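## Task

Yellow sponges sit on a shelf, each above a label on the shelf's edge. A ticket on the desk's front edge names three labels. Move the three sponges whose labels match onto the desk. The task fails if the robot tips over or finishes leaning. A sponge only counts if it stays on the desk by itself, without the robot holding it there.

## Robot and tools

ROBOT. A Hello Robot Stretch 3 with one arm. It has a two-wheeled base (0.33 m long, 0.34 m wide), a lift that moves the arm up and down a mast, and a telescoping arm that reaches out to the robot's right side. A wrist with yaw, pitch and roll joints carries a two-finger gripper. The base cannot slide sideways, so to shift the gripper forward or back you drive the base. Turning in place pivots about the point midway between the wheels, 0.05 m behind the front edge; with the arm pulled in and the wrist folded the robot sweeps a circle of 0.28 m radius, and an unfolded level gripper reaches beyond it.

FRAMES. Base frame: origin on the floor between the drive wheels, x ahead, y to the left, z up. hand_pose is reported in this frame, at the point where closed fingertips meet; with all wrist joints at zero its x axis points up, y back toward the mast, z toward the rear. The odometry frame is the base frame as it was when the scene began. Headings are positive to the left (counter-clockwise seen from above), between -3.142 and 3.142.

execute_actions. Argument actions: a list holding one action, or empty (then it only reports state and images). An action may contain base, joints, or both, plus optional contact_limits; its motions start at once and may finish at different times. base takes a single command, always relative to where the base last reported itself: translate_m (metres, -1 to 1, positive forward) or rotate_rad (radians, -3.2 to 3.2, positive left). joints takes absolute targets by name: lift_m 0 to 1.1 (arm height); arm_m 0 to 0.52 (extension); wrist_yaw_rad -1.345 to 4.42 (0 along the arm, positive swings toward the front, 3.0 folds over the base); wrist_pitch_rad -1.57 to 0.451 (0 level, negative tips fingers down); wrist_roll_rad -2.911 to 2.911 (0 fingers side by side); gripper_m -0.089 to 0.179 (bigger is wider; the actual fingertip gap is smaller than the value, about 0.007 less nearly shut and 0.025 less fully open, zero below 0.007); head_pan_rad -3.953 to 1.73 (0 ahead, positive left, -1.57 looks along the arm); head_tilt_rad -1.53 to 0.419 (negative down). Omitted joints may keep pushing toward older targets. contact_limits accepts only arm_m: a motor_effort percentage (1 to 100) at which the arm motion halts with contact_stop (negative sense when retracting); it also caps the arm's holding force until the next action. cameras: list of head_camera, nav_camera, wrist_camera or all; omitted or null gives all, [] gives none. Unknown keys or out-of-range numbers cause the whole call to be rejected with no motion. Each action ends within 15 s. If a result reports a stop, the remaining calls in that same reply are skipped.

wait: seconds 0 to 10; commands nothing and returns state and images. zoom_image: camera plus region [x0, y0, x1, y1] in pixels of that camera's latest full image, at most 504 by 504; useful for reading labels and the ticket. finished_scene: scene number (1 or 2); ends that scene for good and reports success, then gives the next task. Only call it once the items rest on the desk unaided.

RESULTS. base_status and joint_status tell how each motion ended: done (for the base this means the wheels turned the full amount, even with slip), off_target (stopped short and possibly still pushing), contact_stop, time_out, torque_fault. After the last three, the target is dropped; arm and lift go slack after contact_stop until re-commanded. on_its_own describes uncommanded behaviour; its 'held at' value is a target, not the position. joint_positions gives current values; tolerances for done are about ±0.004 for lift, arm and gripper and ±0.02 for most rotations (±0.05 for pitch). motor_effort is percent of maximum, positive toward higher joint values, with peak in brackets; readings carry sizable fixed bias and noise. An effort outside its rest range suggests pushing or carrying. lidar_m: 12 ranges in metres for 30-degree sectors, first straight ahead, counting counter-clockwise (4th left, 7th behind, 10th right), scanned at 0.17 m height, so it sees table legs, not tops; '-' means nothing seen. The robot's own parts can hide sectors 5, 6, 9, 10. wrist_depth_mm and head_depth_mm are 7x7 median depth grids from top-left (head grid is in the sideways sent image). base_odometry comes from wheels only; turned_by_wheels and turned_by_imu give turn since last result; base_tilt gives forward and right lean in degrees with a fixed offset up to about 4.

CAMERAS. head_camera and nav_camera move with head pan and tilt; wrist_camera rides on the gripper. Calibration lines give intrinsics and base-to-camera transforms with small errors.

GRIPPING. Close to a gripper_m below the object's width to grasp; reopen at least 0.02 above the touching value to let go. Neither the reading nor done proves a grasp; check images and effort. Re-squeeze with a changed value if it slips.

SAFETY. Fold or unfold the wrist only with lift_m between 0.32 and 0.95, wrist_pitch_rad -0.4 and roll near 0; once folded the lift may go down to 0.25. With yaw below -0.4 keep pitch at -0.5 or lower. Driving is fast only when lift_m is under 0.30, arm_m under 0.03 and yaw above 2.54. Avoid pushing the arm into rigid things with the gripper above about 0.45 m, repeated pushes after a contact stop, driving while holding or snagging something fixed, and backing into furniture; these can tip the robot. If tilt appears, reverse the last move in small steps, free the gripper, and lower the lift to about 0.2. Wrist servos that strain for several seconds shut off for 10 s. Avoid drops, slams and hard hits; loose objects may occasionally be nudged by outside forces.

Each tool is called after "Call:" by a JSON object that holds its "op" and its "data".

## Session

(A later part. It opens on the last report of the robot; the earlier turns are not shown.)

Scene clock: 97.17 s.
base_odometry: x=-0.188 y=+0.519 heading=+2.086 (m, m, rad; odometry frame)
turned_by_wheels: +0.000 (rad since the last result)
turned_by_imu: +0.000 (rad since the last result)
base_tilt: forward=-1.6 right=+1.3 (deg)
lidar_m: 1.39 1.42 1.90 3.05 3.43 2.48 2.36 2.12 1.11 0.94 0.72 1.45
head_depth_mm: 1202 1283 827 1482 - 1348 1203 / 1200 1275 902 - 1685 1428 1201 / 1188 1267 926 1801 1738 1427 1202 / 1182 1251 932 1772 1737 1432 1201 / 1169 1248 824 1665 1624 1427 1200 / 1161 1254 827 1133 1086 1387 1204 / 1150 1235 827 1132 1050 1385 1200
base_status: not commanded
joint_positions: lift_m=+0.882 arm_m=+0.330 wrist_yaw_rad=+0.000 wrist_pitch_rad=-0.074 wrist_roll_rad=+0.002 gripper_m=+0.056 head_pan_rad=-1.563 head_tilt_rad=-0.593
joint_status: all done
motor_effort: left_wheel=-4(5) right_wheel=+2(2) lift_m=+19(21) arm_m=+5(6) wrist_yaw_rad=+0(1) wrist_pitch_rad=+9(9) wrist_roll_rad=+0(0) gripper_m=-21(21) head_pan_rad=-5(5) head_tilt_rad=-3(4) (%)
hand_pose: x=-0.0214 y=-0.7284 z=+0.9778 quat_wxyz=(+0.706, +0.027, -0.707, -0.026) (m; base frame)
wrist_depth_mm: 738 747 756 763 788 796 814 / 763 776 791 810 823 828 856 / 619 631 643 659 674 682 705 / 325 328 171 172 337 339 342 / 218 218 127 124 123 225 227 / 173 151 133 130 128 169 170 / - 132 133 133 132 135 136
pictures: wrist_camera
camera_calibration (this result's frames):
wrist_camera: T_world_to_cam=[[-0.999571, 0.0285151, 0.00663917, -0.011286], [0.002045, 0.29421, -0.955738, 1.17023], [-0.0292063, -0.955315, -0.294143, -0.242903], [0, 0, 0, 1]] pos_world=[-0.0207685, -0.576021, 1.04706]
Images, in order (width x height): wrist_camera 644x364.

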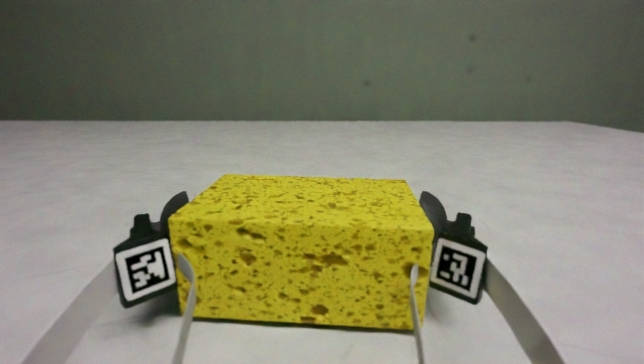

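Call:
{"op": "execute_actions", "data": {"actions": [{"joints": {"lift_m": 0.879, "gripper_m": 0.16}}], "cameras": ["wrist_camera"]}}

Call:
{"op": "execute_actions", "data": {"actions": [{"joints": {"arm_m": 0.12, "lift_m": 0.89}}], "cameras": ["wrist_camera"]}}

Scene clock: 98.77 s.
base_odometry: x=-0.188 y=+0.519 heading=+2.086 (m, m, rad; odometry frame)
turned_by_wheels: +0.000 (rad since the last result)
turned_by_imu: +0.000 (rad since the last result)
base_tilt: forward=-1.5 right=+1.2 (deg)
lidar_m: 1.39 1.42 1.90 3.07 3.44 2.49 2.36 2.12 1.12 0.94 0.72 1.45
head_depth_mm: 1207 1285 827 1684 - 1345 1190 / 1190 1276 902 - 1691 1427 1202 / 1187 1265 929 1814 1737 1406 1198 / 1181 1249 930 1771 1738 1408 1200 / 1169 1251 875 1652 1631 1415 1201 / 1162 1249 826 1127 1088 1377 1200 / 1148 1242 825 1128 1050 1384 1202
base_status: not commanded
joint_positions: lift_m=+0.879 arm_m=+0.330 wrist_yaw_rad=+0.000 wrist_pitch_rad=-0.074 wrist_roll_rad=+0.002 gripper_m=+0.160 head_pan_rad=-1.563 head_tilt_rad=-0.593
joint_status: all done
motor_effort: left_wheel=-4(4) right_wheel=+2(2) lift_m=+19(18) arm_m=+6(6) wrist_yaw_rad=+1(1) wrist_pitch_rad=+9(9) wrist_roll_rad=+0(0) gripper_m=+0(80) head_pan_rad=-6(5) head_tilt_rad=-3(3) (%)
hand_pose: x=-0.0214 y=-0.7284 z=+0.9749 quat_wxyz=(+0.706, +0.026, -0.707, -0.026) (m; base frame)
wrist_depth_mm: 737 748 761 768 786 793 808 / 776 786 796 804 827 831 862 / 611 611 624 647 652 678 685 / 313 319 172 173 327 330 333 / 218 206 126 125 125 236 220 / - 153 132 130 130 - 166 / 129 129 129 130 130 131 132
pictures: wrist_camera
camera_calibration (this result's frames):
wrist_camera: T_world_to_cam=[[-0.999571, 0.028518, 0.00663108, -0.0112564], [0.00204547, 0.293945, -0.95582, 1.16732], [-0.0292073, -0.955397, -0.293877, -0.244095], [0, 0, 0, 1]] pos_world=[-0.0207686, -0.576013, 1.04409]
Images, in order (width x height): wrist_camera 644x364.

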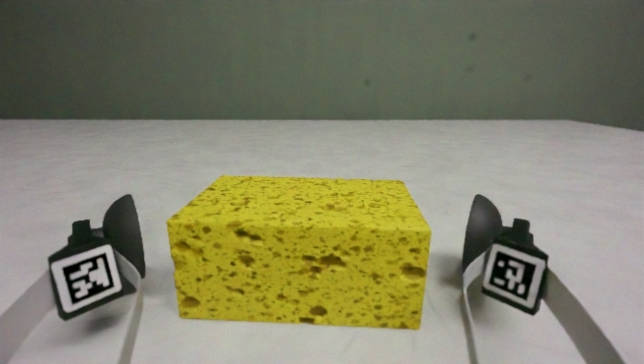

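Scene clock: 101.53 s.
base_odometry: x=-0.188 y=+0.519 heading=+2.086 (m, m, rad; odometry frame)
turned_by_wheels: +0.000 (rad since the last result)
turned_by_imu: +0.000 (rad since the last result)
base_tilt: forward=-1.5 right=+1.2 (deg)
lidar_m: 1.39 1.42 1.90 3.07 3.43 2.49 2.36 2.13 1.12 0.94 0.72 1.45
head_depth_mm: 1207 1291 825 1693 - 1351 1202 / 1201 1276 825 682 - 1359 1206 / 1184 1264 829 672 - 1349 1199 / 1180 1249 719 674 1682 1382 1201 / 1168 1247 826 1199 1623 1421 1201 / 1160 1256 824 1128 1092 1387 1199 / 1145 1240 827 1131 1048 1396 1197
base_status: not commanded
joint_positions: lift_m=+0.890 arm_m=+0.120 wrist_yaw_rad=+0.000 wrist_pitch_rad=-0.073 wrist_roll_rad=+0.002 gripper_m=+0.160 head_pan_rad=-1.563 head_tilt_rad=-0.593
joint_status: all done
motor_effort: left_wheel=-4(5) right_wheel=+2(2) lift_m=+24(27) arm_m=-3(5) wrist_yaw_rad=+1(1) wrist_pitch_rad=+8(9) wrist_roll_rad=+0(0) gripper_m=+0(1) head_pan_rad=-6(5) head_tilt_rad=-3(3) (%)
hand_pose: x=-0.0214 y=-0.5191 z=+0.9859 quat_wxyz=(+0.706, +0.026, -0.707, -0.026) (m; base frame)
wrist_depth_mm: 920 931 954 969 995 991 - / 969 977 - - - - - / 686 699 718 722 752 751 769 / 352 355 357 331 367 369 374 / 252 257 260 266 275 284 288 / - - - - - - - / - 665 696 - - 864 -
pictures: wrist_camera
camera_calibration (this result's frames):
wrist_camera: T_world_to_cam=[[-0.999567, 0.0286662, 0.00659921, -0.0172252], [0.0020869, 0.292882, -0.956146, 1.11605], [-0.0293418, -0.955719, -0.292815, -0.0421279], [0, 0, 0, 1]] pos_world=[-0.0207829, -0.366639, 1.05488]
Images, in order (width x height): wrist_camera 644x364.

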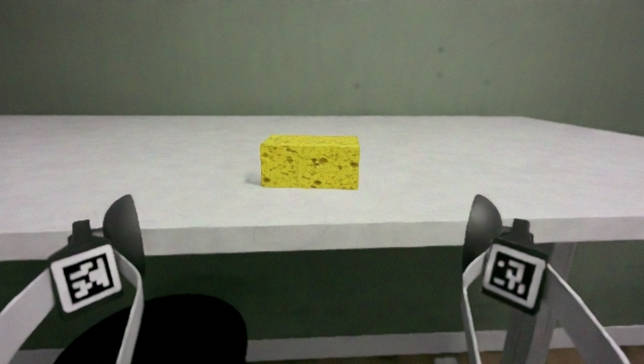

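Call:
{"op": "execute_actions", "data": {"actions": [{"base": {"rotate_rad": 2.158}, "joints": {"arm_m": 0.0, "wrist_pitch_rad": -0.4, "wrist_yaw_rad": 2.62, "lift_m": 0.29, "gripper_m": 0.1, "head_pan_rad": -0.2, "head_tilt_rad": -0.4}}], "cameras": []}}

Call:
{"op": "execute_actions", "data": {"actions": [{"base": {"translate_m": 1.0}}], "cameras": []}}

Call:
{"op": "execute_actions", "data": {"actions": [{"base": {"translate_m": 1.0}}], "cameras": ["head_camera"]}}

Scene clock: 108.13 s.
base_odometry: x=-0.188 y=+0.519 heading=-2.039 (m, m, rad; odometry frame)
turned_by_wheels: +2.158 (rad since the last result)
turned_by_imu: +2.181 (rad since the last result)
base_tilt: forward=-1.5 right=+1.2 (deg)
lidar_m: 3.26 2.45 2.36 1.98 1.46 0.73 0.72 1.44 1.39 1.43 2.02 3.05
head_depth_mm: 2727 2940 3170 3099 2144 1642 1331 / 2813 2997 3294 3078 2150 1631 1328 / 2905 3157 3409 3100 2158 1649 1339 / 2970 3276 3541 3054 2124 1650 1329 / 3096 3265 3529 3079 2159 1641 1335 / 3176 3428 3620 3090 2169 1659 1338 / 3306 3497 3809 3096 2175 1653 1342
base_status: done
joint_positions: lift_m=+0.290 arm_m=+0.001 wrist_yaw_rad=+2.619 wrist_pitch_rad=-0.414 wrist_roll_rad=+0.002 gripper_m=+0.100 head_pan_rad=-0.207 head_tilt_rad=-0.408
joint_status: all done
motor_effort: left_wheel=-4(10) right_wheel=+3(9) lift_m=+19(23) arm_m=-4(6) wrist_yaw_rad=+1(4) wrist_pitch_rad=+5(8) wrist_roll_rad=+0(0) gripper_m=+0(82) head_pan_rad=+5(53) head_tilt_rad=+3(18) (%)
hand_pose: x=+0.0911 y=+0.0490 z=+0.3038 quat_wxyz=(+0.320, +0.706, -0.039, +0.630) (m; base frame)
wrist_depth_mm: - - - - - - - / - - - - - - - / 874 880 893 894 910 922 923 / 681 691 702 707 718 722 732 / 571 589 579 588 597 593 598 / 503 - 497 496 490 506 514 / - - 435 433 435 440 442
pictures: none
No camera images: the call's "cameras" was empty. Leave "cameras" out to get every camera's image.

Scene clock: 113.37 s.
base_odometry: x=-0.639 y=-0.374 heading=-2.039 (m, m, rad; odometry frame)
turned_by_wheels: +0.000 (rad since the last result)
turned_by_imu: -0.001 (rad since the last result)
base_tilt: forward=-1.5 right=+1.2 (deg)
lidar_m: 2.29 1.91 1.85 1.93 2.35 1.82 1.70 1.95 1.92 2.00 2.20 2.27
head_depth_mm: 2034 2158 2348 2544 2145 1630 1340 / 2061 2250 2423 2621 2152 1644 1331 / 2139 2322 2518 2719 2138 1643 1336 / 2198 2368 2497 2711 2183 1654 1338 / 2246 2449 2620 2834 2146 1648 1339 / 2341 2512 2697 2755 2166 1657 1342 / 2404 2590 2822 2908 2153 1657 1334
base_status: done
joint_positions: lift_m=+0.290 arm_m=+0.001 wrist_yaw_rad=+2.619 wrist_pitch_rad=-0.414 wrist_roll_rad=+0.002 gripper_m=+0.100 head_pan_rad=-0.207 head_tilt_rad=-0.408
joint_status: not commanded
motor_effort: left_wheel=-4(12) right_wheel=+3(11) lift_m=+19(19) arm_m=-4(4) wrist_yaw_rad=+1(2) wrist_pitch_rad=+5(5) wrist_roll_rad=+0(0) gripper_m=-1(0) head_pan_rad=+5(6) head_tilt_rad=+4(3) (%)
hand_pose: x=+0.0910 y=+0.0490 z=+0.3037 quat_wxyz=(+0.320, +0.706, -0.038, +0.630) (m; base frame)
wrist_depth_mm: - - - - - - - / - - - - - - - / 862 874 882 887 905 906 922 / 689 693 693 699 707 726 727 / 572 583 584 582 596 592 600 / 505 - 497 498 489 503 510 / - - 433 435 436 440 443
pictures: none
No camera images: the call's "cameras" was empty. Leave "cameras" out to get every camera's image.

Scene clock: 118.60 s.
base_odometry: x=-1.091 y=-1.266 heading=-2.039 (m, m, rad; odometry frame)
turned_by_wheels: +0.000 (rad since the last result)
turned_by_imu: -0.001 (rad since the last result)
base_tilt: forward=-1.4 right=+1.3 (deg)
lidar_m: 1.62 1.39 1.34 1.39 1.92 2.71 2.86 2.51 2.42 2.13 1.69 1.34
head_depth_mm: 1309 1405 1524 1655 1809 1638 1335 / 1344 1447 1546 1715 1873 1645 1335 / 1383 1505 1577 1666 1852 1659 1339 / 1423 1549 1619 1728 1899 1658 1336 / 1473 1594 1685 1790 1968 1657 1337 / 1515 1644 1721 1822 1909 1647 1340 / 1566 1702 1637 2046 2072 1661 1333
base_status: done
joint_positions: lift_m=+0.290 arm_m=+0.001 wrist_yaw_rad=+2.619 wrist_pitch_rad=-0.414 wrist_roll_rad=+0.002 gripper_m=+0.100 head_pan_rad=-0.207 head_tilt_rad=-0.407
joint_status: not commanded
motor_effort: left_wheel=-4(10) right_wheel=+2(10) lift_m=+19(19) arm_m=-4(4) wrist_yaw_rad=+1(2) wrist_pitch_rad=+5(5) wrist_roll_rad=+0(0) gripper_m=+0(1) head_pan_rad=+4(5) head_tilt_rad=+3(3) (%)
hand_pose: x=+0.0910 y=+0.0490 z=+0.3037 quat_wxyz=(+0.320, +0.706, -0.038, +0.630) (m; base frame)
wrist_depth_mm: - - - - - - - / - - - - - - - / 851 884 889 902 906 927 930 / 685 694 705 704 716 719 726 / 572 588 585 583 594 595 595 / 502 - 494 497 484 509 505 / - - 432 433 436 438 440
pictures: head_camera (sideways: a quarter turn clockwise sets it upright)
camera_calibration (this result's frames):
head_camera: T_world_to_cam=[[-0.395843, 0.108168, -0.911926, 1.21324], [0.245964, 0.969244, 0.00819998, -0.0102897], [0.884766, -0.221055, -0.410274, 0.491398], [0, 0, 0, 1]] pos_world=[0.0480101, -0.0126338, 1.30807]
Images, in order (width x height): head_camera 896x504.

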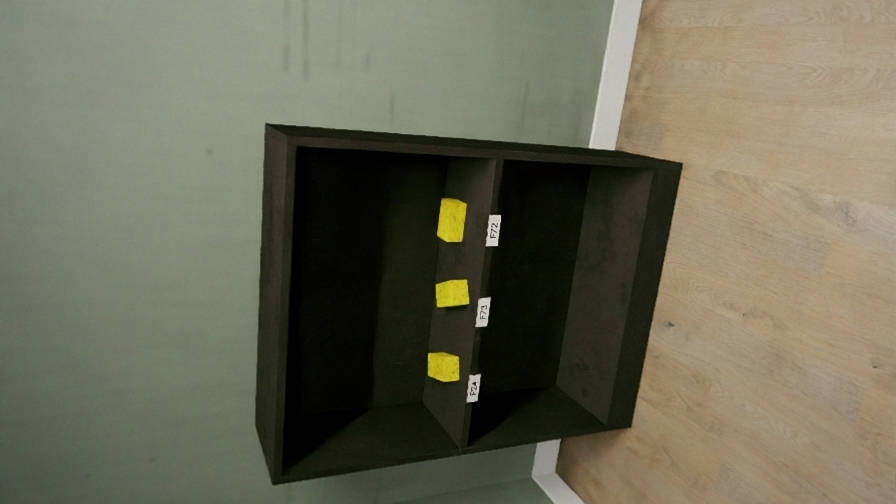

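Call:
{"op": "execute_actions", "data": {"actions": [{"base": {"translate_m": 0.83}}], "cameras": []}}

Call:
{"op": "execute_actions", "data": {"actions": [{"base": {"rotate_rad": 1.025}, "joints": {"lift_m": 0.54, "wrist_yaw_rad": 0.0, "wrist_pitch_rad": -0.05, "gripper_m": 0.16, "head_pan_rad": -1.45, "head_tilt_rad": -0.75}}], "cameras": ["head_camera", "wrist_camera"]}}

Scene clock: 123.50 s.
base_odometry: x=-1.466 y=-2.007 heading=-2.039 (m, m, rad; odometry frame)
turned_by_wheels: +0.000 (rad since the last result)
turned_by_imu: -0.001 (rad since the last result)
base_tilt: forward=-1.4 right=+1.2 (deg)
lidar_m: 0.79 0.96 0.92 0.96 1.32 3.48 3.68 2.95 2.35 1.29 0.66 0.87
head_depth_mm: 714 770 822 701 941 880 1136 / 733 792 838 701 973 891 1164 / 756 818 867 708 1009 885 1207 / 778 842 894 947 1049 913 1234 / 802 869 923 980 1078 913 1236 / 828 900 945 1002 1075 979 1173 / 855 935 998 831 890 972 1268
base_status: done
joint_positions: lift_m=+0.290 arm_m=+0.001 wrist_yaw_rad=+2.619 wrist_pitch_rad=-0.414 wrist_roll_rad=+0.002 gripper_m=+0.100 head_pan_rad=-0.207 head_tilt_rad=-0.407
joint_status: not commanded
motor_effort: left_wheel=-3(9) right_wheel=+2(10) lift_m=+19(19) arm_m=-4(5) wrist_yaw_rad=+1(1) wrist_pitch_rad=+5(5) wrist_roll_rad=+0(0) gripper_m=+0(0) head_pan_rad=+4(4) head_tilt_rad=+3(4) (%)
hand_pose: x=+0.0910 y=+0.0490 z=+0.3037 quat_wxyz=(+0.320, +0.706, -0.038, +0.630) (m; base frame)
wrist_depth_mm: 895 875 880 870 889 886 871 / 958 954 953 954 963 962 937 / 872 873 882 903 907 906 829 / 692 688 698 703 720 726 653 / 575 589 577 584 602 598 592 / 504 - 492 498 488 504 509 / - - 431 432 435 440 440
pictures: none
No camera images: the call's "cameras" was empty. Leave "cameras" out to get every camera's image.

Scene clock: 126.60 s.
base_odometry: x=-1.466 y=-2.007 heading=-1.014 (m, m, rad; odometry frame)
turned_by_wheels: +1.025 (rad since the last result)
turned_by_imu: +1.035 (rad since the last result)
base_tilt: forward=-1.5 right=+1.2 (deg)
lidar_m: 0.92 0.95 1.29 3.44 3.99 2.97 2.41 1.32 0.66 0.87 0.79 0.96
head_depth_mm: 738 635 878 862 1419 1315 1135 / 746 633 955 1020 1162 1272 1158 / 748 632 964 975 1353 1263 1159 / 755 631 970 1019 1361 1256 1130 / 760 628 974 984 1374 1275 1140 / 757 666 983 991 1375 1276 1133 / 758 665 991 986 1314 1277 1134
base_status: done
joint_positions: lift_m=+0.540 arm_m=+0.001 wrist_yaw_rad=+0.002 wrist_pitch_rad=-0.072 wrist_roll_rad=+0.002 gripper_m=+0.160 head_pan_rad=-1.443 head_tilt_rad=-0.741
joint_status: all done
motor_effort: left_wheel=-2(14) right_wheel=+3(10) lift_m=+24(26) arm_m=-4(4) wrist_yaw_rad=-1(2) wrist_pitch_rad=+8(9) wrist_roll_rad=+0(0) gripper_m=+0(81) head_pan_rad=-4(54) head_tilt_rad=-3(24) (%)
hand_pose: x=-0.0211 y=-0.3996 z=+0.6360 quat_wxyz=(+0.706, +0.026, -0.707, -0.025) (m; base frame)
wrist_depth_mm: 558 563 566 580 577 395 633 / 586 582 593 601 601 427 657 / 601 608 617 621 623 427 696 / 417 421 427 435 439 460 722 / 652 674 686 697 686 747 758 / - 706 721 730 691 - 803 / 719 749 758 771 692 837 845
pictures: head_camera (sideways: a quarter turn clockwise sets it upright), wrist_camera
camera_calibration (this result's frames):
head_camera: T_world_to_cam=[[-0.0631182, 0.683099, -0.727593, 0.970868], [0.996293, 0.0858204, -0.00585551, 0.00343247], [0.0584425, -0.725266, -0.685984, 0.855142], [0, 0, 0, 1]] pos_world=[0.00788308, -0.0432878, 1.29303]
wrist_camera: T_world_to_cam=[[-0.999607, 0.027252, 0.0065901, -0.0185412], [0.00166863, 0.292454, -0.956278, 0.746426], [-0.0279878, -0.955891, -0.292384, -0.0307135], [0, 0, 0, 1]] pos_world=[-0.020639, -0.247148, 0.704933]
Images, in order (width x height): head_camera 896x504, wrist_camera 644x364.

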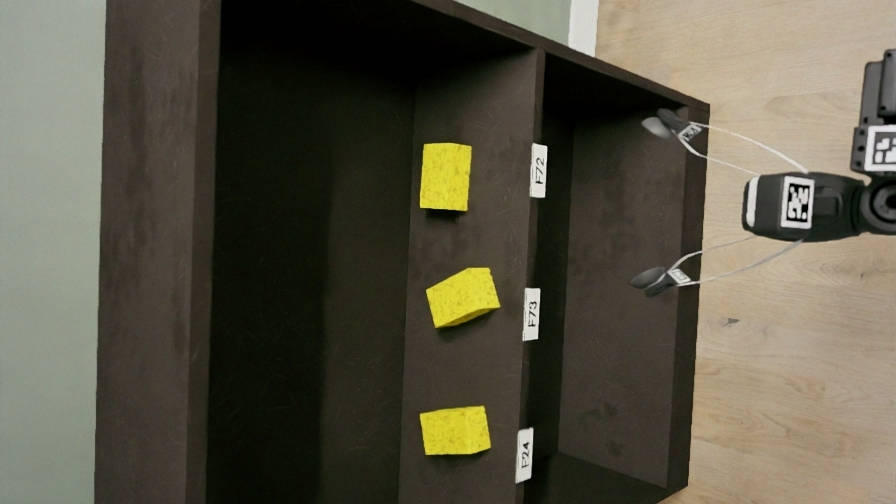

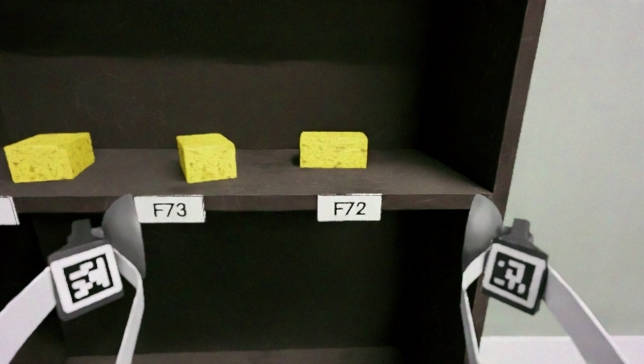

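Call:
{"op": "zoom_image", "data": {"camera": "head_camera", "region": [400, 250, 560, 480]}}

Region (400, 250, 560, 480) of head_camera's 896x504 image, scaled by 2.191, with more detail than that image has; it fills the left 351 columns of this view, and the rest is white.

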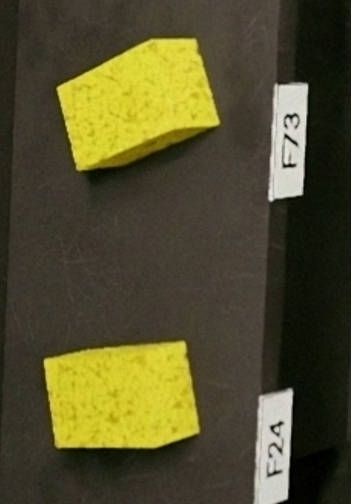

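Call:
{"op": "execute_actions", "data": {"actions": [{"base": {"translate_m": 0.05}, "joints": {"lift_m": 0.52, "wrist_yaw_rad": 0.42, "gripper_m": 0.179, "arm_m": 0.24}, "contact_limits": {"arm_m": 15}}], "cameras": ["head_camera", "wrist_camera"]}}

Scene clock: 130.13 s.
base_odometry: x=-1.439 y=-2.049 heading=-1.015 (m, m, rad; odometry frame)
turned_by_wheels: +0.000 (rad since the last result)
turned_by_imu: +0.000 (rad since the last result)
base_tilt: forward=-1.5 right=+1.2 (deg)
lidar_m: 0.87 0.90 1.22 3.25 3.50 3.00 2.46 1.32 0.68 0.87 0.76 0.91
head_depth_mm: 736 637 928 968 1060 1279 1138 / 741 633 953 992 1256 1255 - / 748 629 962 1004 1377 1256 1136 / 753 630 969 987 1350 1263 1138 / 759 629 976 1012 1366 1272 1133 / 760 665 983 982 1373 1280 1131 / 759 662 990 1017 1210 1279 1136
base_status: done
joint_positions: lift_m=+0.520 arm_m=+0.240 wrist_yaw_rad=+0.420 wrist_pitch_rad=-0.072 wrist_roll_rad=+0.002 gripper_m=+0.179 head_pan_rad=-1.443 head_tilt_rad=-0.741
joint_status: all done
motor_effort: left_wheel=-4(6) right_wheel=+2(8) lift_m=+19(20) arm_m=+6(6) wrist_yaw_rad=+0(3) wrist_pitch_rad=+8(8) wrist_roll_rad=+0(0) gripper_m=+0(72) head_pan_rad=-4(5) head_tilt_rad=-4(3) (%)
contact_limits: arm_m 15 (drawing in: default 29, maximum 48; extending or still: default 42, maximum 68)
hand_pose: x=+0.0820 y=-0.6165 z=+0.6163 quat_wxyz=(+0.696, +0.172, -0.686, +0.122) (m; base frame)
wrist_depth_mm: 394 461 426 387 352 323 299 / 402 487 453 401 368 336 309 / 405 481 465 423 383 348 319 / 353 282 357 266 304 346 220 / 253 239 241 212 214 259 218 / - 484 190 181 183 175 190 / 442 580 603 169 153 147 147
pictures: head_camera (sideways: a quarter turn clockwise sets it upright), wrist_camera
camera_calibration (this result's frames):
head_camera: T_world_to_cam=[[-0.0629949, 0.68311, -0.727593, 0.970867], [0.996309, 0.0856406, -0.00585552, 0.00343238], [0.0583115, -0.725277, -0.685984, 0.855143], [0, 0, 0, 1]] pos_world=[0.00787527, -0.0432882, 1.29303]
wrist_camera: T_world_to_cam=[[-0.924551, -0.381001, 0.00658516, -0.167317], [-0.117163, 0.267782, -0.956329, 0.785442], [0.362599, -0.884947, -0.292218, -0.229227], [0, 0, 0, 1]] pos_world=[0.0204491, -0.476929, 0.685259]
Images, in order (width x height): head_camera 896x504, wrist_camera 644x364.

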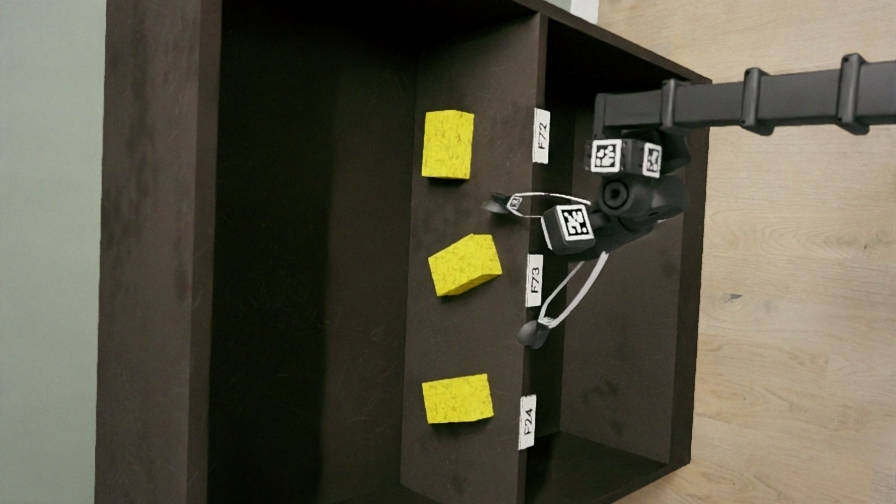

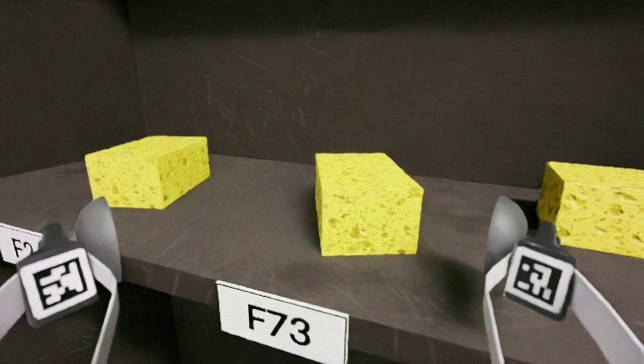

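Call:
{"op": "execute_actions", "data": {"actions": [{"joints": {"lift_m": 0.511, "gripper_m": 0.172, "arm_m": 0.34}, "contact_limits": {"arm_m": 15}}], "cameras": ["head_camera", "wrist_camera"]}}

Scene clock: 132.20 s.
base_odometry: x=-1.439 y=-2.049 heading=-1.015 (m, m, rad; odometry frame)
turned_by_wheels: +0.000 (rad since the last result)
turned_by_imu: +0.000 (rad since the last result)
base_tilt: forward=-1.5 right=+1.2 (deg)
lidar_m: 0.87 0.90 1.22 3.24 3.53 3.02 2.45 1.32 0.68 0.87 0.76 0.91
head_depth_mm: 735 632 927 963 1052 1285 1141 / 740 632 955 990 1244 1253 - / 750 631 958 988 1319 1255 1133 / 754 630 967 1021 1349 1264 1135 / 759 626 973 1015 1371 1269 1140 / 759 666 981 981 1379 1276 1138 / 756 665 989 1015 1215 1279 1131
base_status: not commanded
joint_positions: lift_m=+0.511 arm_m=+0.340 wrist_yaw_rad=+0.420 wrist_pitch_rad=-0.072 wrist_roll_rad=+0.002 gripper_m=+0.172 head_pan_rad=-1.443 head_tilt_rad=-0.741
joint_status: all done
motor_effort: left_wheel=-4(4) right_wheel=+2(3) lift_m=+19(17) arm_m=+5(6) wrist_yaw_rad=+1(0) wrist_pitch_rad=+8(8) wrist_roll_rad=+0(0) gripper_m=+0(40) head_pan_rad=-5(5) head_tilt_rad=-4(4) (%)
contact_limits: arm_m 15 (drawing in: default 29, maximum 48; extending or still: default 42, maximum 68)
hand_pose: x=+0.0820 y=-0.7165 z=+0.6073 quat_wxyz=(+0.696, +0.172, -0.686, +0.122) (m; base frame)
wrist_depth_mm: 389 361 318 288 262 240 223 / 398 377 337 300 272 250 230 / 400 398 351 315 284 261 239 / 218 295 300 182 293 271 244 / 209 219 129 121 223 240 160 / - 164 113 114 166 159 140 / 132 132 120 121 133 134 135
pictures: head_camera (sideways: a quarter turn clockwise sets it upright), wrist_camera
camera_calibration (this result's frames):
head_camera: T_world_to_cam=[[-0.0629951, 0.68311, -0.727593, 0.970867], [0.996309, 0.0856408, -0.00585551, 0.00343238], [0.0583117, -0.725277, -0.685984, 0.855143], [0, 0, 0, 1]] pos_world=[0.00787528, -0.0432882, 1.29303]
wrist_camera: T_world_to_cam=[[-0.924551, -0.381001, 0.00658526, -0.205359], [-0.117162, 0.267782, -0.956329, 0.80362], [0.362599, -0.884947, -0.292217, -0.320354], [0, 0, 0, 1]] pos_world=[0.0204491, -0.576933, 0.676265]
Images, in order (width x height): head_camera 896x504, wrist_camera 644x364.

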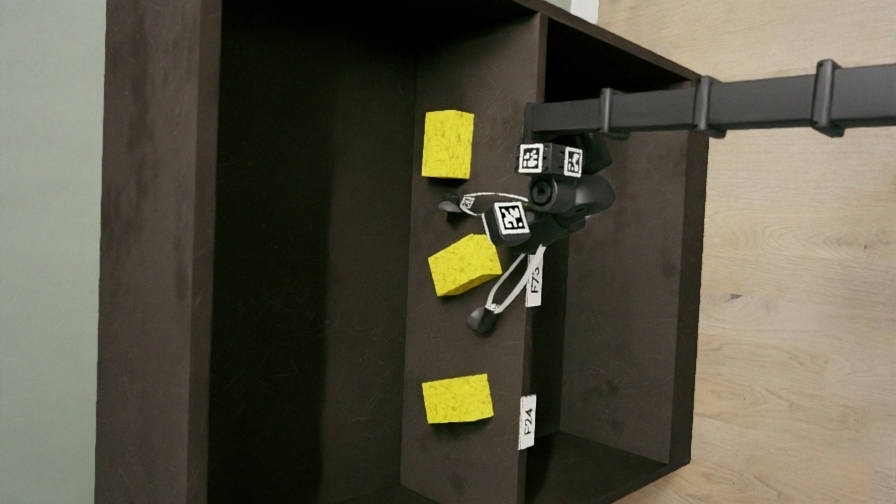

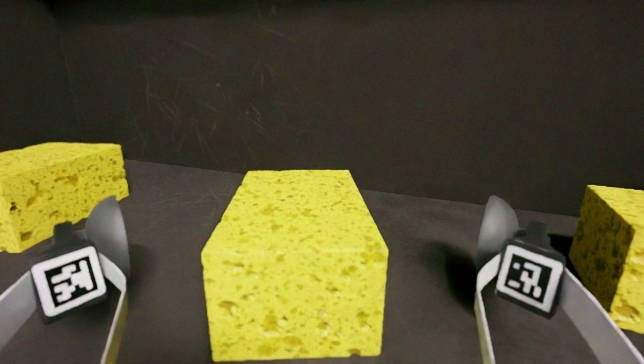

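Call:
{"op": "execute_actions", "data": {"actions": [{"joints": {"gripper_m": 0.018}}], "cameras": []}}

Call:
{"op": "execute_actions", "data": {"actions": [{"joints": {"lift_m": 0.535}}], "cameras": ["wrist_camera"]}}

Call:
{"op": "execute_actions", "data": {"actions": [{"joints": {"arm_m": 0.12}}], "cameras": ["wrist_camera"]}}

Scene clock: 134.33 s.
base_odometry: x=-1.439 y=-2.049 heading=-1.015 (m, m, rad; odometry frame)
turned_by_wheels: +0.000 (rad since the last result)
turned_by_imu: +0.000 (rad since the last result)
base_tilt: forward=-1.4 right=+1.2 (deg)
lidar_m: 0.87 0.90 1.22 3.25 3.49 3.01 2.46 1.32 0.68 0.87 0.76 0.91
head_depth_mm: 737 634 925 962 1056 1284 1141 / 742 631 953 990 1243 1251 - / 747 629 962 991 1321 1259 1140 / 754 628 964 1017 1350 1254 1138 / 757 627 975 1017 1364 1272 1139 / 756 664 982 984 1383 1278 1131 / 757 663 990 1016 1216 1279 1141
base_status: not commanded
joint_positions: lift_m=+0.511 arm_m=+0.340 wrist_yaw_rad=+0.420 wrist_pitch_rad=-0.072 wrist_roll_rad=+0.002 gripper_m=+0.019 head_pan_rad=-1.443 head_tilt_rad=-0.741
joint_status: all done
motor_effort: left_wheel=-5(4) right_wheel=+2(3) lift_m=+19(19) arm_m=+6(5) wrist_yaw_rad=+0(1) wrist_pitch_rad=+8(8) wrist_roll_rad=+0(0) gripper_m=-23(96) head_pan_rad=-4(5) head_tilt_rad=-4(4) (%)
hand_pose: x=+0.0820 y=-0.7165 z=+0.6073 quat_wxyz=(+0.696, +0.172, -0.686, +0.122) (m; base frame)
wrist_depth_mm: 388 359 321 287 261 241 223 / 400 377 335 302 274 249 231 / 401 398 352 314 284 259 239 / 219 283 329 182 292 269 244 / 204 219 120 121 122 224 161 / 164 164 113 115 151 168 153 / 137 132 121 122 128 134 135
pictures: none
No camera images: the call's "cameras" was empty. Leave "cameras" out to get every camera's image.

Scene clock: 135.30 s.
base_odometry: x=-1.439 y=-2.049 heading=-1.015 (m, m, rad; odometry frame)
turned_by_wheels: +0.000 (rad since the last result)
turned_by_imu: +0.000 (rad since the last result)
base_tilt: forward=-1.4 right=+1.3 (deg)
lidar_m: 0.87 0.90 1.22 3.24 3.51 3.02 2.46 1.32 0.68 0.87 0.76 0.91
head_depth_mm: 736 634 924 962 1050 1285 1139 / 739 632 952 991 1257 1260 - / 746 631 960 1019 1351 1265 1139 / 756 628 970 954 1355 1259 1139 / 761 630 973 1015 1365 1277 1141 / 758 665 982 979 1376 1282 1137 / 758 663 989 1015 1214 1279 1131
base_status: not commanded
joint_positions: lift_m=+0.535 arm_m=+0.340 wrist_yaw_rad=+0.420 wrist_pitch_rad=-0.072 wrist_roll_rad=+0.002 gripper_m=+0.022 head_pan_rad=-1.443 head_tilt_rad=-0.741
joint_status: all done
motor_effort: left_wheel=-3(4) right_wheel=+2(2) lift_m=+24(27) arm_m=+6(6) wrist_yaw_rad=+1(1) wrist_pitch_rad=+8(8) wrist_roll_rad=+0(0) gripper_m=-22(22) head_pan_rad=-5(5) head_tilt_rad=-4(4) (%)
hand_pose: x=+0.0820 y=-0.7165 z=+0.6310 quat_wxyz=(+0.696, +0.172, -0.686, +0.122) (m; base frame)
wrist_depth_mm: 388 357 321 288 262 241 223 / 398 380 333 300 273 250 230 / 410 401 354 316 285 261 239 / 254 368 363 190 295 270 247 / 219 268 121 121 127 269 244 / 203 203 113 115 188 207 153 / 169 163 120 121 158 166 146
pictures: wrist_camera
camera_calibration (this result's frames):
wrist_camera: T_world_to_cam=[[-0.924551, -0.381002, 0.00658516, -0.205516], [-0.117163, 0.267782, -0.956329, 0.826269], [0.3626, -0.884947, -0.292217, -0.313433], [0, 0, 0, 1]] pos_world=[0.0204492, -0.576933, 0.699948]
Images, in order (width x height): wrist_camera 644x364.

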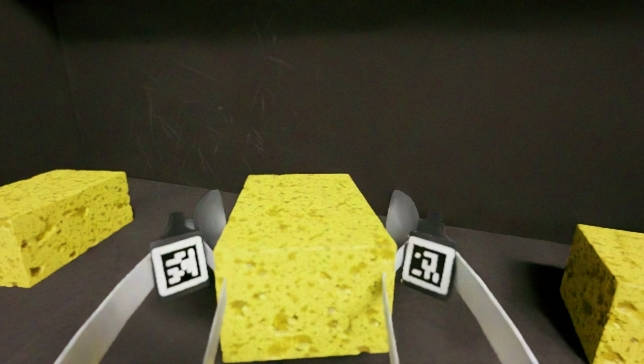

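Scene clock: 138.17 s.
base_odometry: x=-1.439 y=-2.049 heading=-1.015 (m, m, rad; odometry frame)
turned_by_wheels: +0.000 (rad since the last result)
turned_by_imu: +0.001 (rad since the last result)
base_tilt: forward=-1.4 right=+1.2 (deg)
lidar_m: 0.87 0.90 1.22 3.26 3.50 3.01 2.46 1.32 0.68 0.87 0.76 0.91
head_depth_mm: 735 636 928 960 1057 1278 1140 / 741 634 954 992 1310 1261 1121 / 748 631 963 991 1341 1260 1119 / 752 629 968 1019 908 1254 1139 / 759 627 974 1016 1317 1272 1138 / 757 664 984 982 1379 1282 1137 / 759 665 992 1012 1204 1275 1136
base_status: not commanded
joint_positions: lift_m=+0.535 arm_m=+0.120 wrist_yaw_rad=+0.420 wrist_pitch_rad=-0.072 wrist_roll_rad=+0.002 gripper_m=+0.028 head_pan_rad=-1.443 head_tilt_rad=-0.741
joint_status: all done
on_its_own: gripper_m is held at +0.027, not at your +0.018, by its stall guard, which is not easing now
motor_effort: left_wheel=-4(4) right_wheel=+2(2) lift_m=+24(24) arm_m=-4(4) wrist_yaw_rad=+1(1) wrist_pitch_rad=+8(8) wrist_roll_rad=+0(0) gripper_m=-19(20) head_pan_rad=-5(5) head_tilt_rad=-4(4) (%)
hand_pose: x=+0.0820 y=-0.4971 z=+0.6310 quat_wxyz=(+0.696, +0.173, -0.686, +0.122) (m; base frame)
wrist_depth_mm: 395 492 561 500 459 419 389 / 412 505 584 529 479 438 404 / 433 513 595 552 500 452 415 / 684 408 389 191 423 383 316 / 713 490 121 122 132 280 282 / 743 504 113 115 554 251 228 / 775 583 120 121 586 533 488
pictures: wrist_camera
camera_calibration (this result's frames):
wrist_camera: T_world_to_cam=[[-0.924441, -0.381267, 0.00658514, -0.122015], [-0.11724, 0.267748, -0.956329, 0.767524], [0.362854, -0.884843, -0.292217, -0.119297], [0, 0, 0, 1]] pos_world=[0.0204757, -0.357583, 0.699948]
Images, in order (width x height): wrist_camera 644x364.

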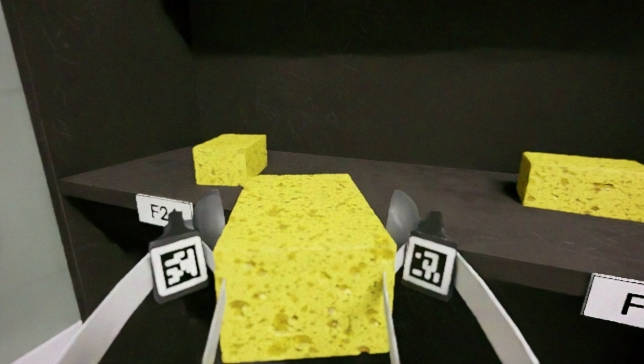

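Call:
{"op": "execute_actions", "data": {"actions": [{"base": {"rotate_rad": 1.99}, "joints": {"arm_m": 0.0, "wrist_pitch_rad": -0.4, "wrist_yaw_rad": 2.62, "lift_m": 0.29, "head_pan_rad": -0.3, "head_tilt_rad": -0.45}}], "cameras": ["wrist_camera"]}}

Call:
{"op": "execute_actions", "data": {"actions": [{"base": {"translate_m": 1.0}}], "cameras": []}}

Call:
{"op": "execute_actions", "data": {"actions": [{"base": {"translate_m": 1.0}}], "cameras": ["head_camera"]}}

Scene clock: 142.30 s.
base_odometry: x=-1.439 y=-2.049 heading=+0.975 (m, m, rad; odometry frame)
turned_by_wheels: +1.990 (rad since the last result)
turned_by_imu: +2.009 (rad since the last result)
base_tilt: forward=-1.4 right=+1.2 (deg)
lidar_m: 3.52 3.13 2.46 1.49 0.68 0.78 0.76 0.76 0.87 0.88 1.11 2.36
head_depth_mm: 3206 3224 3189 2703 2006 1575 1288 / 3217 3512 3857 2758 2011 1570 1291 / 3256 3595 3824 2781 1999 1580 1293 / 3302 3637 3828 2813 2031 1576 1299 / 3304 3665 3818 2809 2013 1576 1292 / 3324 3572 3906 2820 2029 1576 1293 / 3288 3585 3926 2775 2014 1580 1288
base_status: done
joint_positions: lift_m=+0.290 arm_m=+0.001 wrist_yaw_rad=+2.619 wrist_pitch_rad=-0.416 wrist_roll_rad=+0.002 gripper_m=+0.028 head_pan_rad=-0.307 head_tilt_rad=-0.458
joint_status: all done
on_its_own: gripper_m is held at +0.027, not at your +0.018, by its stall guard, which is not easing now
motor_effort: left_wheel=-4(13) right_wheel=+2(11) lift_m=+19(23) arm_m=-4(4) wrist_yaw_rad=+1(2) wrist_pitch_rad=+6(8) wrist_roll_rad=+0(0) gripper_m=-20(19) head_pan_rad=+5(53) head_tilt_rad=+3(22) (%)
hand_pose: x=+0.0909 y=+0.0488 z=+0.3034 quat_wxyz=(+0.320, +0.706, -0.038, +0.630) (m; base frame)
wrist_depth_mm: - - - - - - - / - - - - - - - / 860 870 885 881 903 927 917 / 703 692 688 189 712 721 728 / 571 577 121 122 131 595 591 / 502 491 112 115 473 504 512 / - - 118 121 425 441 442
pictures: wrist_camera
camera_calibration (this result's frames):
wrist_camera: T_world_to_cam=[[0.853479, -0.520883, 0.0159439, -0.0611985], [-0.300124, -0.516311, -0.80209, 0.31715], [0.426027, 0.679782, -0.59699, 0.275114], [0, 0, 0, 1]] pos_world=[0.0302097, -0.0551467, 0.419599]
Images, in order (width x height): wrist_camera 644x364.

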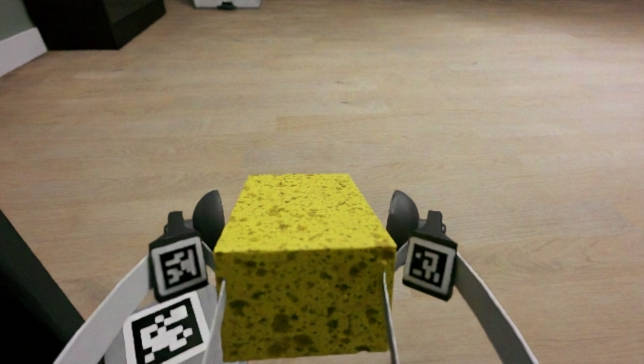

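Scene clock: 147.47 s.
base_odometry: x=-0.878 y=-1.221 heading=+0.975 (m, m, rad; odometry frame)
turned_by_wheels: +0.000 (rad since the last result)
turned_by_imu: -0.001 (rad since the last result)
base_tilt: forward=-1.4 right=+1.2 (deg)
lidar_m: 2.53 2.70 2.50 2.28 1.98 1.53 1.75 1.37 1.26 1.28 1.61 2.93
head_depth_mm: 2441 2667 2892 2781 2016 1574 1291 / 2455 2665 2927 2797 2007 1576 1286 / 2469 2716 2976 2793 2027 1577 1284 / 2481 2694 2995 2778 2025 1572 1290 / 2475 2676 2969 2751 2011 1582 1294 / 2532 2688 3036 2814 2025 1581 1291 / 2523 2712 3030 2819 2036 1581 1292
base_status: done
joint_positions: lift_m=+0.290 arm_m=+0.001 wrist_yaw_rad=+2.619 wrist_pitch_rad=-0.416 wrist_roll_rad=+0.002 gripper_m=+0.028 head_pan_rad=-0.307 head_tilt_rad=-0.457
joint_status: not commanded
on_its_own: gripper_m is held at +0.027, not at your +0.018, by its stall guard, which is not easing now
motor_effort: left_wheel=-2(12) right_wheel=+2(10) lift_m=+19(19) arm_m=-4(4) wrist_yaw_rad=+1(2) wrist_pitch_rad=+6(6) wrist_roll_rad=+0(0) gripper_m=-19(20) head_pan_rad=+4(5) head_tilt_rad=+4(3) (%)
hand_pose: x=+0.0909 y=+0.0488 z=+0.3033 quat_wxyz=(+0.320, +0.706, -0.038, +0.630) (m; base frame)
wrist_depth_mm: - - - - - - - / - - - - - - - / 859 890 887 894 902 906 926 / 683 687 697 189 713 721 721 / 569 575 121 121 132 592 597 / 505 502 112 115 474 502 504 / - - 118 121 426 438 441
pictures: none
No camera images: the call's "cameras" was empty. Leave "cameras" out to get every camera's image.

Scene clock: 152.70 s.
base_odometry: x=-0.317 y=-0.393 heading=+0.975 (m, m, rad; odometry frame)
turned_by_wheels: +0.000 (rad since the last result)
turned_by_imu: -0.001 (rad since the last result)
base_tilt: forward=-1.5 right=+1.2 (deg)
lidar_m: 1.58 1.87 2.09 2.13 2.70 2.58 2.50 1.79 1.66 1.68 2.12 1.56
head_depth_mm: 1660 1802 1984 2197 2015 1577 1290 / 1664 1825 1983 2209 2015 1577 1292 / 1680 1827 2007 2236 2011 1586 1299 / 1689 1852 1606 2204 1962 1573 1296 / 1683 1855 1667 2251 2016 1582 1291 / 1688 1869 1670 2300 2024 1579 1293 / 1710 1871 1682 2282 1953 1575 1290
base_status: done
joint_positions: lift_m=+0.290 arm_m=+0.001 wrist_yaw_rad=+2.619 wrist_pitch_rad=-0.416 wrist_roll_rad=+0.002 gripper_m=+0.028 head_pan_rad=-0.307 head_tilt_rad=-0.457
joint_status: not commanded
on_its_own: gripper_m is held at +0.027, not at your +0.018, by its stall guard, which is not easing now
motor_effort: left_wheel=-3(9) right_wheel=+2(11) lift_m=+19(19) arm_m=-4(4) wrist_yaw_rad=+2(1) wrist_pitch_rad=+6(6) wrist_roll_rad=+0(0) gripper_m=-20(19) head_pan_rad=+4(4) head_tilt_rad=+4(4) (%)
hand_pose: x=+0.0909 y=+0.0488 z=+0.3033 quat_wxyz=(+0.320, +0.706, -0.038, +0.630) (m; base frame)
wrist_depth_mm: - - - - - - - / - - - - - - - / 859 883 879 897 904 908 915 / 684 691 698 189 714 719 716 / 572 578 121 122 132 594 598 / 501 498 112 115 469 502 512 / - - 118 121 425 436 442
pictures: head_camera (sideways: a quarter turn clockwise sets it upright)
camera_calibration (this result's frames):
head_camera: T_world_to_cam=[[-0.42551, 0.160593, -0.89059, 1.18558], [0.341824, 0.939744, 0.00613827, -0.00818988], [0.837912, -0.301813, -0.454765, 0.549579], [0, 0, 0, 1]] pos_world=[0.0467785, -0.0168299, 1.30585]
Images, in order (width x height): head_camera 896x504.

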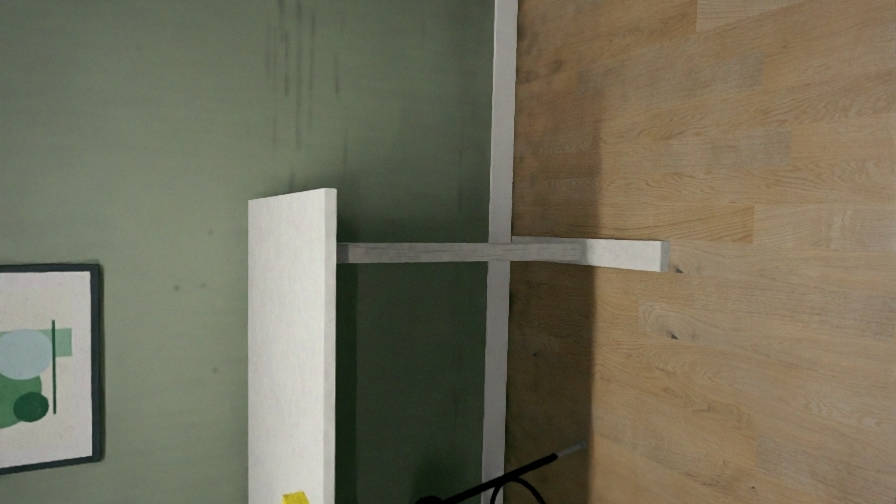

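Call:
{"op": "execute_actions", "data": {"actions": [{"base": {"translate_m": 0.65}}], "cameras": []}}

Call:
{"op": "execute_actions", "data": {"actions": [{"base": {"rotate_rad": 1.165}, "joints": {"lift_m": 0.905, "arm_m": 0.06, "wrist_yaw_rad": 0.0, "wrist_pitch_rad": -0.05, "head_pan_rad": -1.57, "head_tilt_rad": -0.6}}], "cameras": ["wrist_camera"]}}

Scene clock: 156.77 s.
base_odometry: x=+0.048 y=+0.145 heading=+0.975 (m, m, rad; odometry frame)
turned_by_wheels: +0.000 (rad since the last result)
turned_by_imu: -0.001 (rad since the last result)
base_tilt: forward=-1.5 right=+1.3 (deg)
lidar_m: 1.06 0.95 1.83 1.86 2.36 3.10 3.13 2.07 1.91 1.94 1.53 0.96
head_depth_mm: 1150 1254 1340 750 1695 1573 1287 / 1159 1263 1208 750 1663 1527 1291 / 1147 1271 1217 750 1702 1523 1289 / 1151 1276 1212 752 1744 1579 1298 / 1163 1283 1225 752 1759 1599 1294 / 1170 1295 1225 753 1789 1583 1295 / 1191 1304 1230 757 1770 1486 1297
base_status: done
joint_positions: lift_m=+0.290 arm_m=+0.001 wrist_yaw_rad=+2.619 wrist_pitch_rad=-0.416 wrist_roll_rad=+0.002 gripper_m=+0.028 head_pan_rad=-0.307 head_tilt_rad=-0.457
joint_status: not commanded
on_its_own: gripper_m is held at +0.027, not at your +0.018, by its stall guard, which is not easing now
motor_effort: left_wheel=-3(10) right_wheel=+2(10) lift_m=+19(19) arm_m=-3(3) wrist_yaw_rad=+1(2) wrist_pitch_rad=+6(6) wrist_roll_rad=+0(0) gripper_m=-19(20) head_pan_rad=+4(5) head_tilt_rad=+2(3) (%)
hand_pose: x=+0.0909 y=+0.0488 z=+0.3033 quat_wxyz=(+0.320, +0.706, -0.038, +0.630) (m; base frame)
wrist_depth_mm: - - - - - - 922 / - - - - - - - / 873 869 899 902 913 919 916 / 687 693 698 190 710 718 719 / 575 580 121 122 132 592 600 / 506 498 112 115 476 506 504 / - - 118 121 425 437 439
pictures: none
No camera images: the call's "cameras" was empty. Leave "cameras" out to get every camera's image.

Scene clock: 163.20 s.
base_odometry: x=+0.048 y=+0.145 heading=+2.140 (m, m, rad; odometry frame)
turned_by_wheels: +1.165 (rad since the last result)
turned_by_imu: +1.177 (rad since the last result)
base_tilt: forward=-1.5 right=+1.3 (deg)
lidar_m: 1.83 1.93 2.63 3.12 2.72 1.98 1.91 1.98 1.47 0.96 0.95 1.25
head_depth_mm: 1186 1326 1412 1717 - - 1148 / 1186 1305 826 1715 - - 1151 / 1180 1254 824 677 - - 1169 / 1179 1253 825 519 - 1420 1192 / 1171 1247 827 1650 1745 1420 1200 / 1172 1250 826 1687 1737 1424 1206 / 1168 1257 826 1679 1739 1427 1195
base_status: done
joint_positions: lift_m=+0.905 arm_m=+0.060 wrist_yaw_rad=+0.002 wrist_pitch_rad=-0.074 wrist_roll_rad=+0.002 gripper_m=+0.028 head_pan_rad=-1.563 head_tilt_rad=-0.593
joint_status: all done
on_its_own: gripper_m is held at +0.027, not at your +0.018, by its stall guard, which is not easing now
motor_effort: left_wheel=-4(13) right_wheel=+3(10) lift_m=+24(25) arm_m=+5(6) wrist_yaw_rad=+0(2) wrist_pitch_rad=+9(11) wrist_roll_rad=+0(0) gripper_m=-20(20) head_pan_rad=-5(52) head_tilt_rad=-3(16) (%)
hand_pose: x=-0.0211 y=-0.4584 z=+1.0005 quat_wxyz=(+0.706, +0.027, -0.707, -0.026) (m; base frame)
wrist_depth_mm: - - - - - - - / - - - - - - - / 772 794 800 821 - - - / 401 405 405 190 418 421 - / - - 121 122 132 - - / 879 - 113 115 - - - / 710 - 120 121 - - -
pictures: wrist_camera
camera_calibration (this result's frames):
wrist_camera: T_world_to_cam=[[-0.999607, 0.0272398, 0.00666189, -0.0194197], [0.00164847, 0.294231, -0.955733, 1.11246], [-0.0279941, -0.955346, -0.29416, 0.021715], [0, 0, 0, 1]] pos_world=[-0.020638, -0.306046, 1.06973]
Images, in order (width x height): wrist_camera 644x364.

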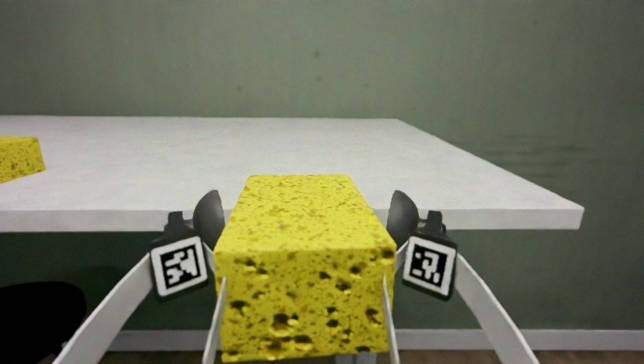

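Call:
{"op": "execute_actions", "data": {"actions": [{"joints": {"arm_m": 0.36}, "contact_limits": {"arm_m": 15}}], "cameras": []}}

Call:
{"op": "execute_actions", "data": {"actions": [{"joints": {"lift_m": 0.884}}], "cameras": ["wrist_camera"]}}

Call:
{"op": "execute_actions", "data": {"actions": [{"joints": {"gripper_m": 0.13}}], "cameras": []}}

Call:
{"op": "execute_actions", "data": {"actions": [{"joints": {"arm_m": 0.14, "lift_m": 0.89}}], "cameras": ["wrist_camera"]}}

Scene clock: 166.73 s.
base_odometry: x=+0.048 y=+0.145 heading=+2.140 (m, m, rad; odometry frame)
turned_by_wheels: +0.000 (rad since the last result)
turned_by_imu: +0.001 (rad since the last result)
base_tilt: forward=-1.5 right=+1.3 (deg)
lidar_m: 1.84 1.92 2.63 3.10 2.72 1.98 1.91 1.98 1.47 0.96 0.95 1.25
head_depth_mm: 1187 1321 1435 - - 1390 1205 / 1181 1294 - 1757 1729 1428 1204 / 1176 1251 - 1670 1637 1384 1198 / 1176 1250 - 1746 1729 1420 1199 / 1174 1248 826 1676 1748 1420 1202 / 1170 1250 827 1677 1744 1416 1205 / 1163 1249 824 1679 1742 1421 1208
base_status: not commanded
joint_positions: lift_m=+0.905 arm_m=+0.360 wrist_yaw_rad=+0.000 wrist_pitch_rad=-0.074 wrist_roll_rad=+0.002 gripper_m=+0.028 head_pan_rad=-1.563 head_tilt_rad=-0.593
joint_status: all done
on_its_own: gripper_m is held at +0.027, not at your +0.018, by its stall guard, which is not easing now
motor_effort: left_wheel=-3(3) right_wheel=+3(3) lift_m=+24(24) arm_m=+6(5) wrist_yaw_rad=+1(0) wrist_pitch_rad=+9(9) wrist_roll_rad=+0(0) gripper_m=-21(20) head_pan_rad=-4(5) head_tilt_rad=-3(3) (%)
contact_limits: arm_m 15 (drawing in: default 29, maximum 48; extending or still: default 42, maximum 68)
hand_pose: x=-0.0214 y=-0.7584 z=+1.0005 quat_wxyz=(+0.706, +0.027, -0.707, -0.026) (m; base frame)
wrist_depth_mm: 733 736 733 745 747 753 746 / 766 765 777 779 780 777 789 / 786 783 795 797 807 817 826 / 396 400 401 190 410 414 864 / 267 268 121 122 132 277 278 / 202 202 113 115 187 206 208 / 169 162 120 121 158 165 167
pictures: none
No camera images: the call's "cameras" was empty. Leave "cameras" out to get every camera's image.

Scene clock: 167.67 s.
base_odometry: x=+0.048 y=+0.145 heading=+2.140 (m, m, rad; odometry frame)
turned_by_wheels: +0.000 (rad since the last result)
turned_by_imu: +0.000 (rad since the last result)
base_tilt: forward=-1.5 right=+1.3 (deg)
lidar_m: 1.84 1.93 2.63 3.12 2.72 1.98 1.91 1.98 1.47 0.96 0.95 1.25
head_depth_mm: 1183 1327 1416 686 - 1365 1200 / 1183 1298 930 1751 1730 1425 1202 / 1177 1248 960 1718 1634 1386 1201 / 1176 1252 930 1735 1741 1419 1198 / 1171 1242 826 1692 1739 1422 1202 / 1172 1248 824 1689 1741 1423 1203 / 1170 1251 824 1663 1734 1423 1199
base_status: not commanded
joint_positions: lift_m=+0.884 arm_m=+0.360 wrist_yaw_rad=+0.000 wrist_pitch_rad=-0.074 wrist_roll_rad=+0.002 gripper_m=+0.028 head_pan_rad=-1.563 head_tilt_rad=-0.593
joint_status: all done
on_its_own: gripper_m is held at +0.027, not at your +0.018, by its stall guard, which is not easing now
motor_effort: left_wheel=-4(4) right_wheel=+2(3) lift_m=+19(23) arm_m=+6(5) wrist_yaw_rad=+0(0) wrist_pitch_rad=+9(9) wrist_roll_rad=+0(0) gripper_m=-19(20) head_pan_rad=-4(4) head_tilt_rad=-3(3) (%)
hand_pose: x=-0.0214 y=-0.7584 z=+0.9798 quat_wxyz=(+0.706, +0.027, -0.707, -0.026) (m; base frame)
wrist_depth_mm: 741 729 734 746 744 748 750 / 763 765 766 772 784 785 792 / 629 642 658 673 686 804 823 / 329 331 335 188 343 344 858 / 222 223 121 122 131 229 231 / 168 168 113 115 155 172 173 / 140 135 120 121 131 137 138
pictures: wrist_camera
camera_calibration (this result's frames):
wrist_camera: T_world_to_cam=[[-0.999572, 0.0284995, 0.00666026, -0.0104727], [0.0020192, 0.294176, -0.955749, 1.18096], [-0.0291977, -0.955326, -0.294107, -0.271014], [0, 0, 0, 1]] pos_world=[-0.0207658, -0.606018, 1.04906]
Images, in order (width x height): wrist_camera 644x364.

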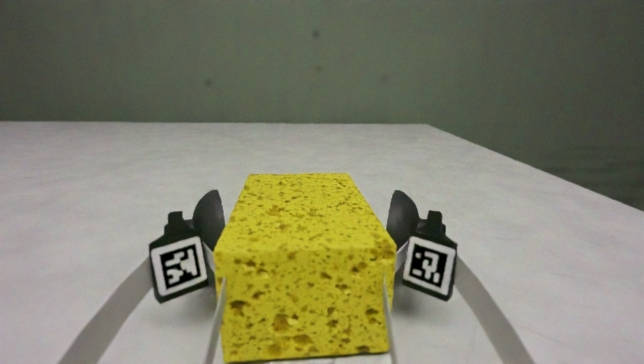

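Scene clock: 169.17 s.
base_odometry: x=+0.048 y=+0.145 heading=+2.140 (m, m, rad; odometry frame)
turned_by_wheels: +0.000 (rad since the last result)
turned_by_imu: +0.000 (rad since the last result)
base_tilt: forward=-1.4 right=+1.2 (deg)
lidar_m: 1.84 1.93 2.64 3.10 2.71 1.98 1.92 1.98 1.47 0.97 0.95 1.25
head_depth_mm: 1188 1325 1411 684 - 1372 1198 / 1184 1296 930 1737 1732 1420 1204 / 1175 1251 960 1708 1635 1391 1201 / 1178 1252 932 1744 1741 1420 1201 / 1173 1244 827 1704 1736 1425 1200 / 1170 1248 824 1682 1730 1424 1195 / 1162 1251 828 1679 1737 1417 1196
base_status: not commanded
joint_positions: lift_m=+0.884 arm_m=+0.360 wrist_yaw_rad=+0.000 wrist_pitch_rad=-0.074 wrist_roll_rad=+0.002 gripper_m=+0.130 head_pan_rad=-1.563 head_tilt_rad=-0.593
joint_status: all done
motor_effort: left_wheel=-4(4) right_wheel=+3(3) lift_m=+19(19) arm_m=+6(6) wrist_yaw_rad=+0(2) wrist_pitch_rad=+9(9) wrist_roll_rad=+0(0) gripper_m=+0(79) head_pan_rad=-5(5) head_tilt_rad=-3(3) (%)
hand_pose: x=-0.0214 y=-0.7584 z=+0.9799 quat_wxyz=(+0.706, +0.027, -0.707, -0.026) (m; base frame)
wrist_depth_mm: 734 731 734 738 737 744 748 / 765 771 768 778 785 779 782 / 637 644 659 678 691 820 821 / 330 334 333 190 342 345 855 / 223 248 145 127 227 245 231 / 177 160 113 115 159 172 173 / 130 135 121 122 131 137 139
pictures: none
No camera images: the call's "cameras" was empty. Leave "cameras" out to get every camera's image.

Scene clock: 172.03 s.
base_odometry: x=+0.048 y=+0.145 heading=+2.140 (m, m, rad; odometry frame)
turned_by_wheels: +0.000 (rad since the last result)
turned_by_imu: +0.001 (rad since the last result)
base_tilt: forward=-1.5 right=+1.3 (deg)
lidar_m: 1.84 1.92 2.63 3.09 2.72 1.98 1.91 1.98 1.47 0.96 0.95 1.25
head_depth_mm: 1185 1323 1421 684 - 1351 1176 / 1181 1296 825 678 - 1386 1201 / 1174 1261 824 - - 1388 1201 / 1178 1248 742 672 1675 1403 1203 / 1177 1249 827 1704 1737 1415 1200 / 1174 1248 827 1684 1732 1427 1198 / 1163 1254 827 1691 1749 1419 1203
base_status: not commanded
joint_positions: lift_m=+0.890 arm_m=+0.140 wrist_yaw_rad=+0.000 wrist_pitch_rad=-0.073 wrist_roll_rad=+0.002 gripper_m=+0.130 head_pan_rad=-1.563 head_tilt_rad=-0.593
joint_status: all done
motor_effort: left_wheel=-3(3) right_wheel=+3(2) lift_m=+24(26) arm_m=-4(6) wrist_yaw_rad=+1(0) wrist_pitch_rad=+9(9) wrist_roll_rad=+0(0) gripper_m=+0(1) head_pan_rad=-5(4) head_tilt_rad=-3(3) (%)
hand_pose: x=-0.0214 y=-0.5391 z=+0.9858 quat_wxyz=(+0.706, +0.026, -0.707, -0.026) (m; base frame)
wrist_depth_mm: 922 929 932 957 947 938 955 / 961 980 996 978 979 993 985 / 684 692 716 724 743 - - / 352 355 359 330 369 371 - / 246 265 251 253 256 263 262 / - - - - - - - / - - - - - - -
pictures: wrist_camera
camera_calibration (this result's frames):
wrist_camera: T_world_to_cam=[[-0.999567, 0.0286562, 0.00662571, -0.0166812], [0.00206314, 0.293029, -0.956101, 1.1219], [-0.0293398, -0.955674, -0.292961, -0.0610859], [0, 0, 0, 1]] pos_world=[-0.0207809, -0.38665, 1.05487]
Images, in order (width x height): wrist_camera 644x364.

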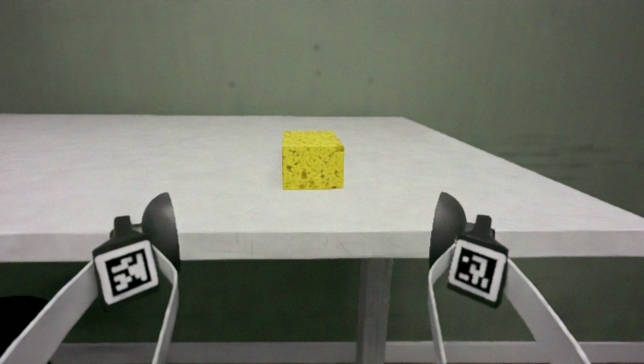

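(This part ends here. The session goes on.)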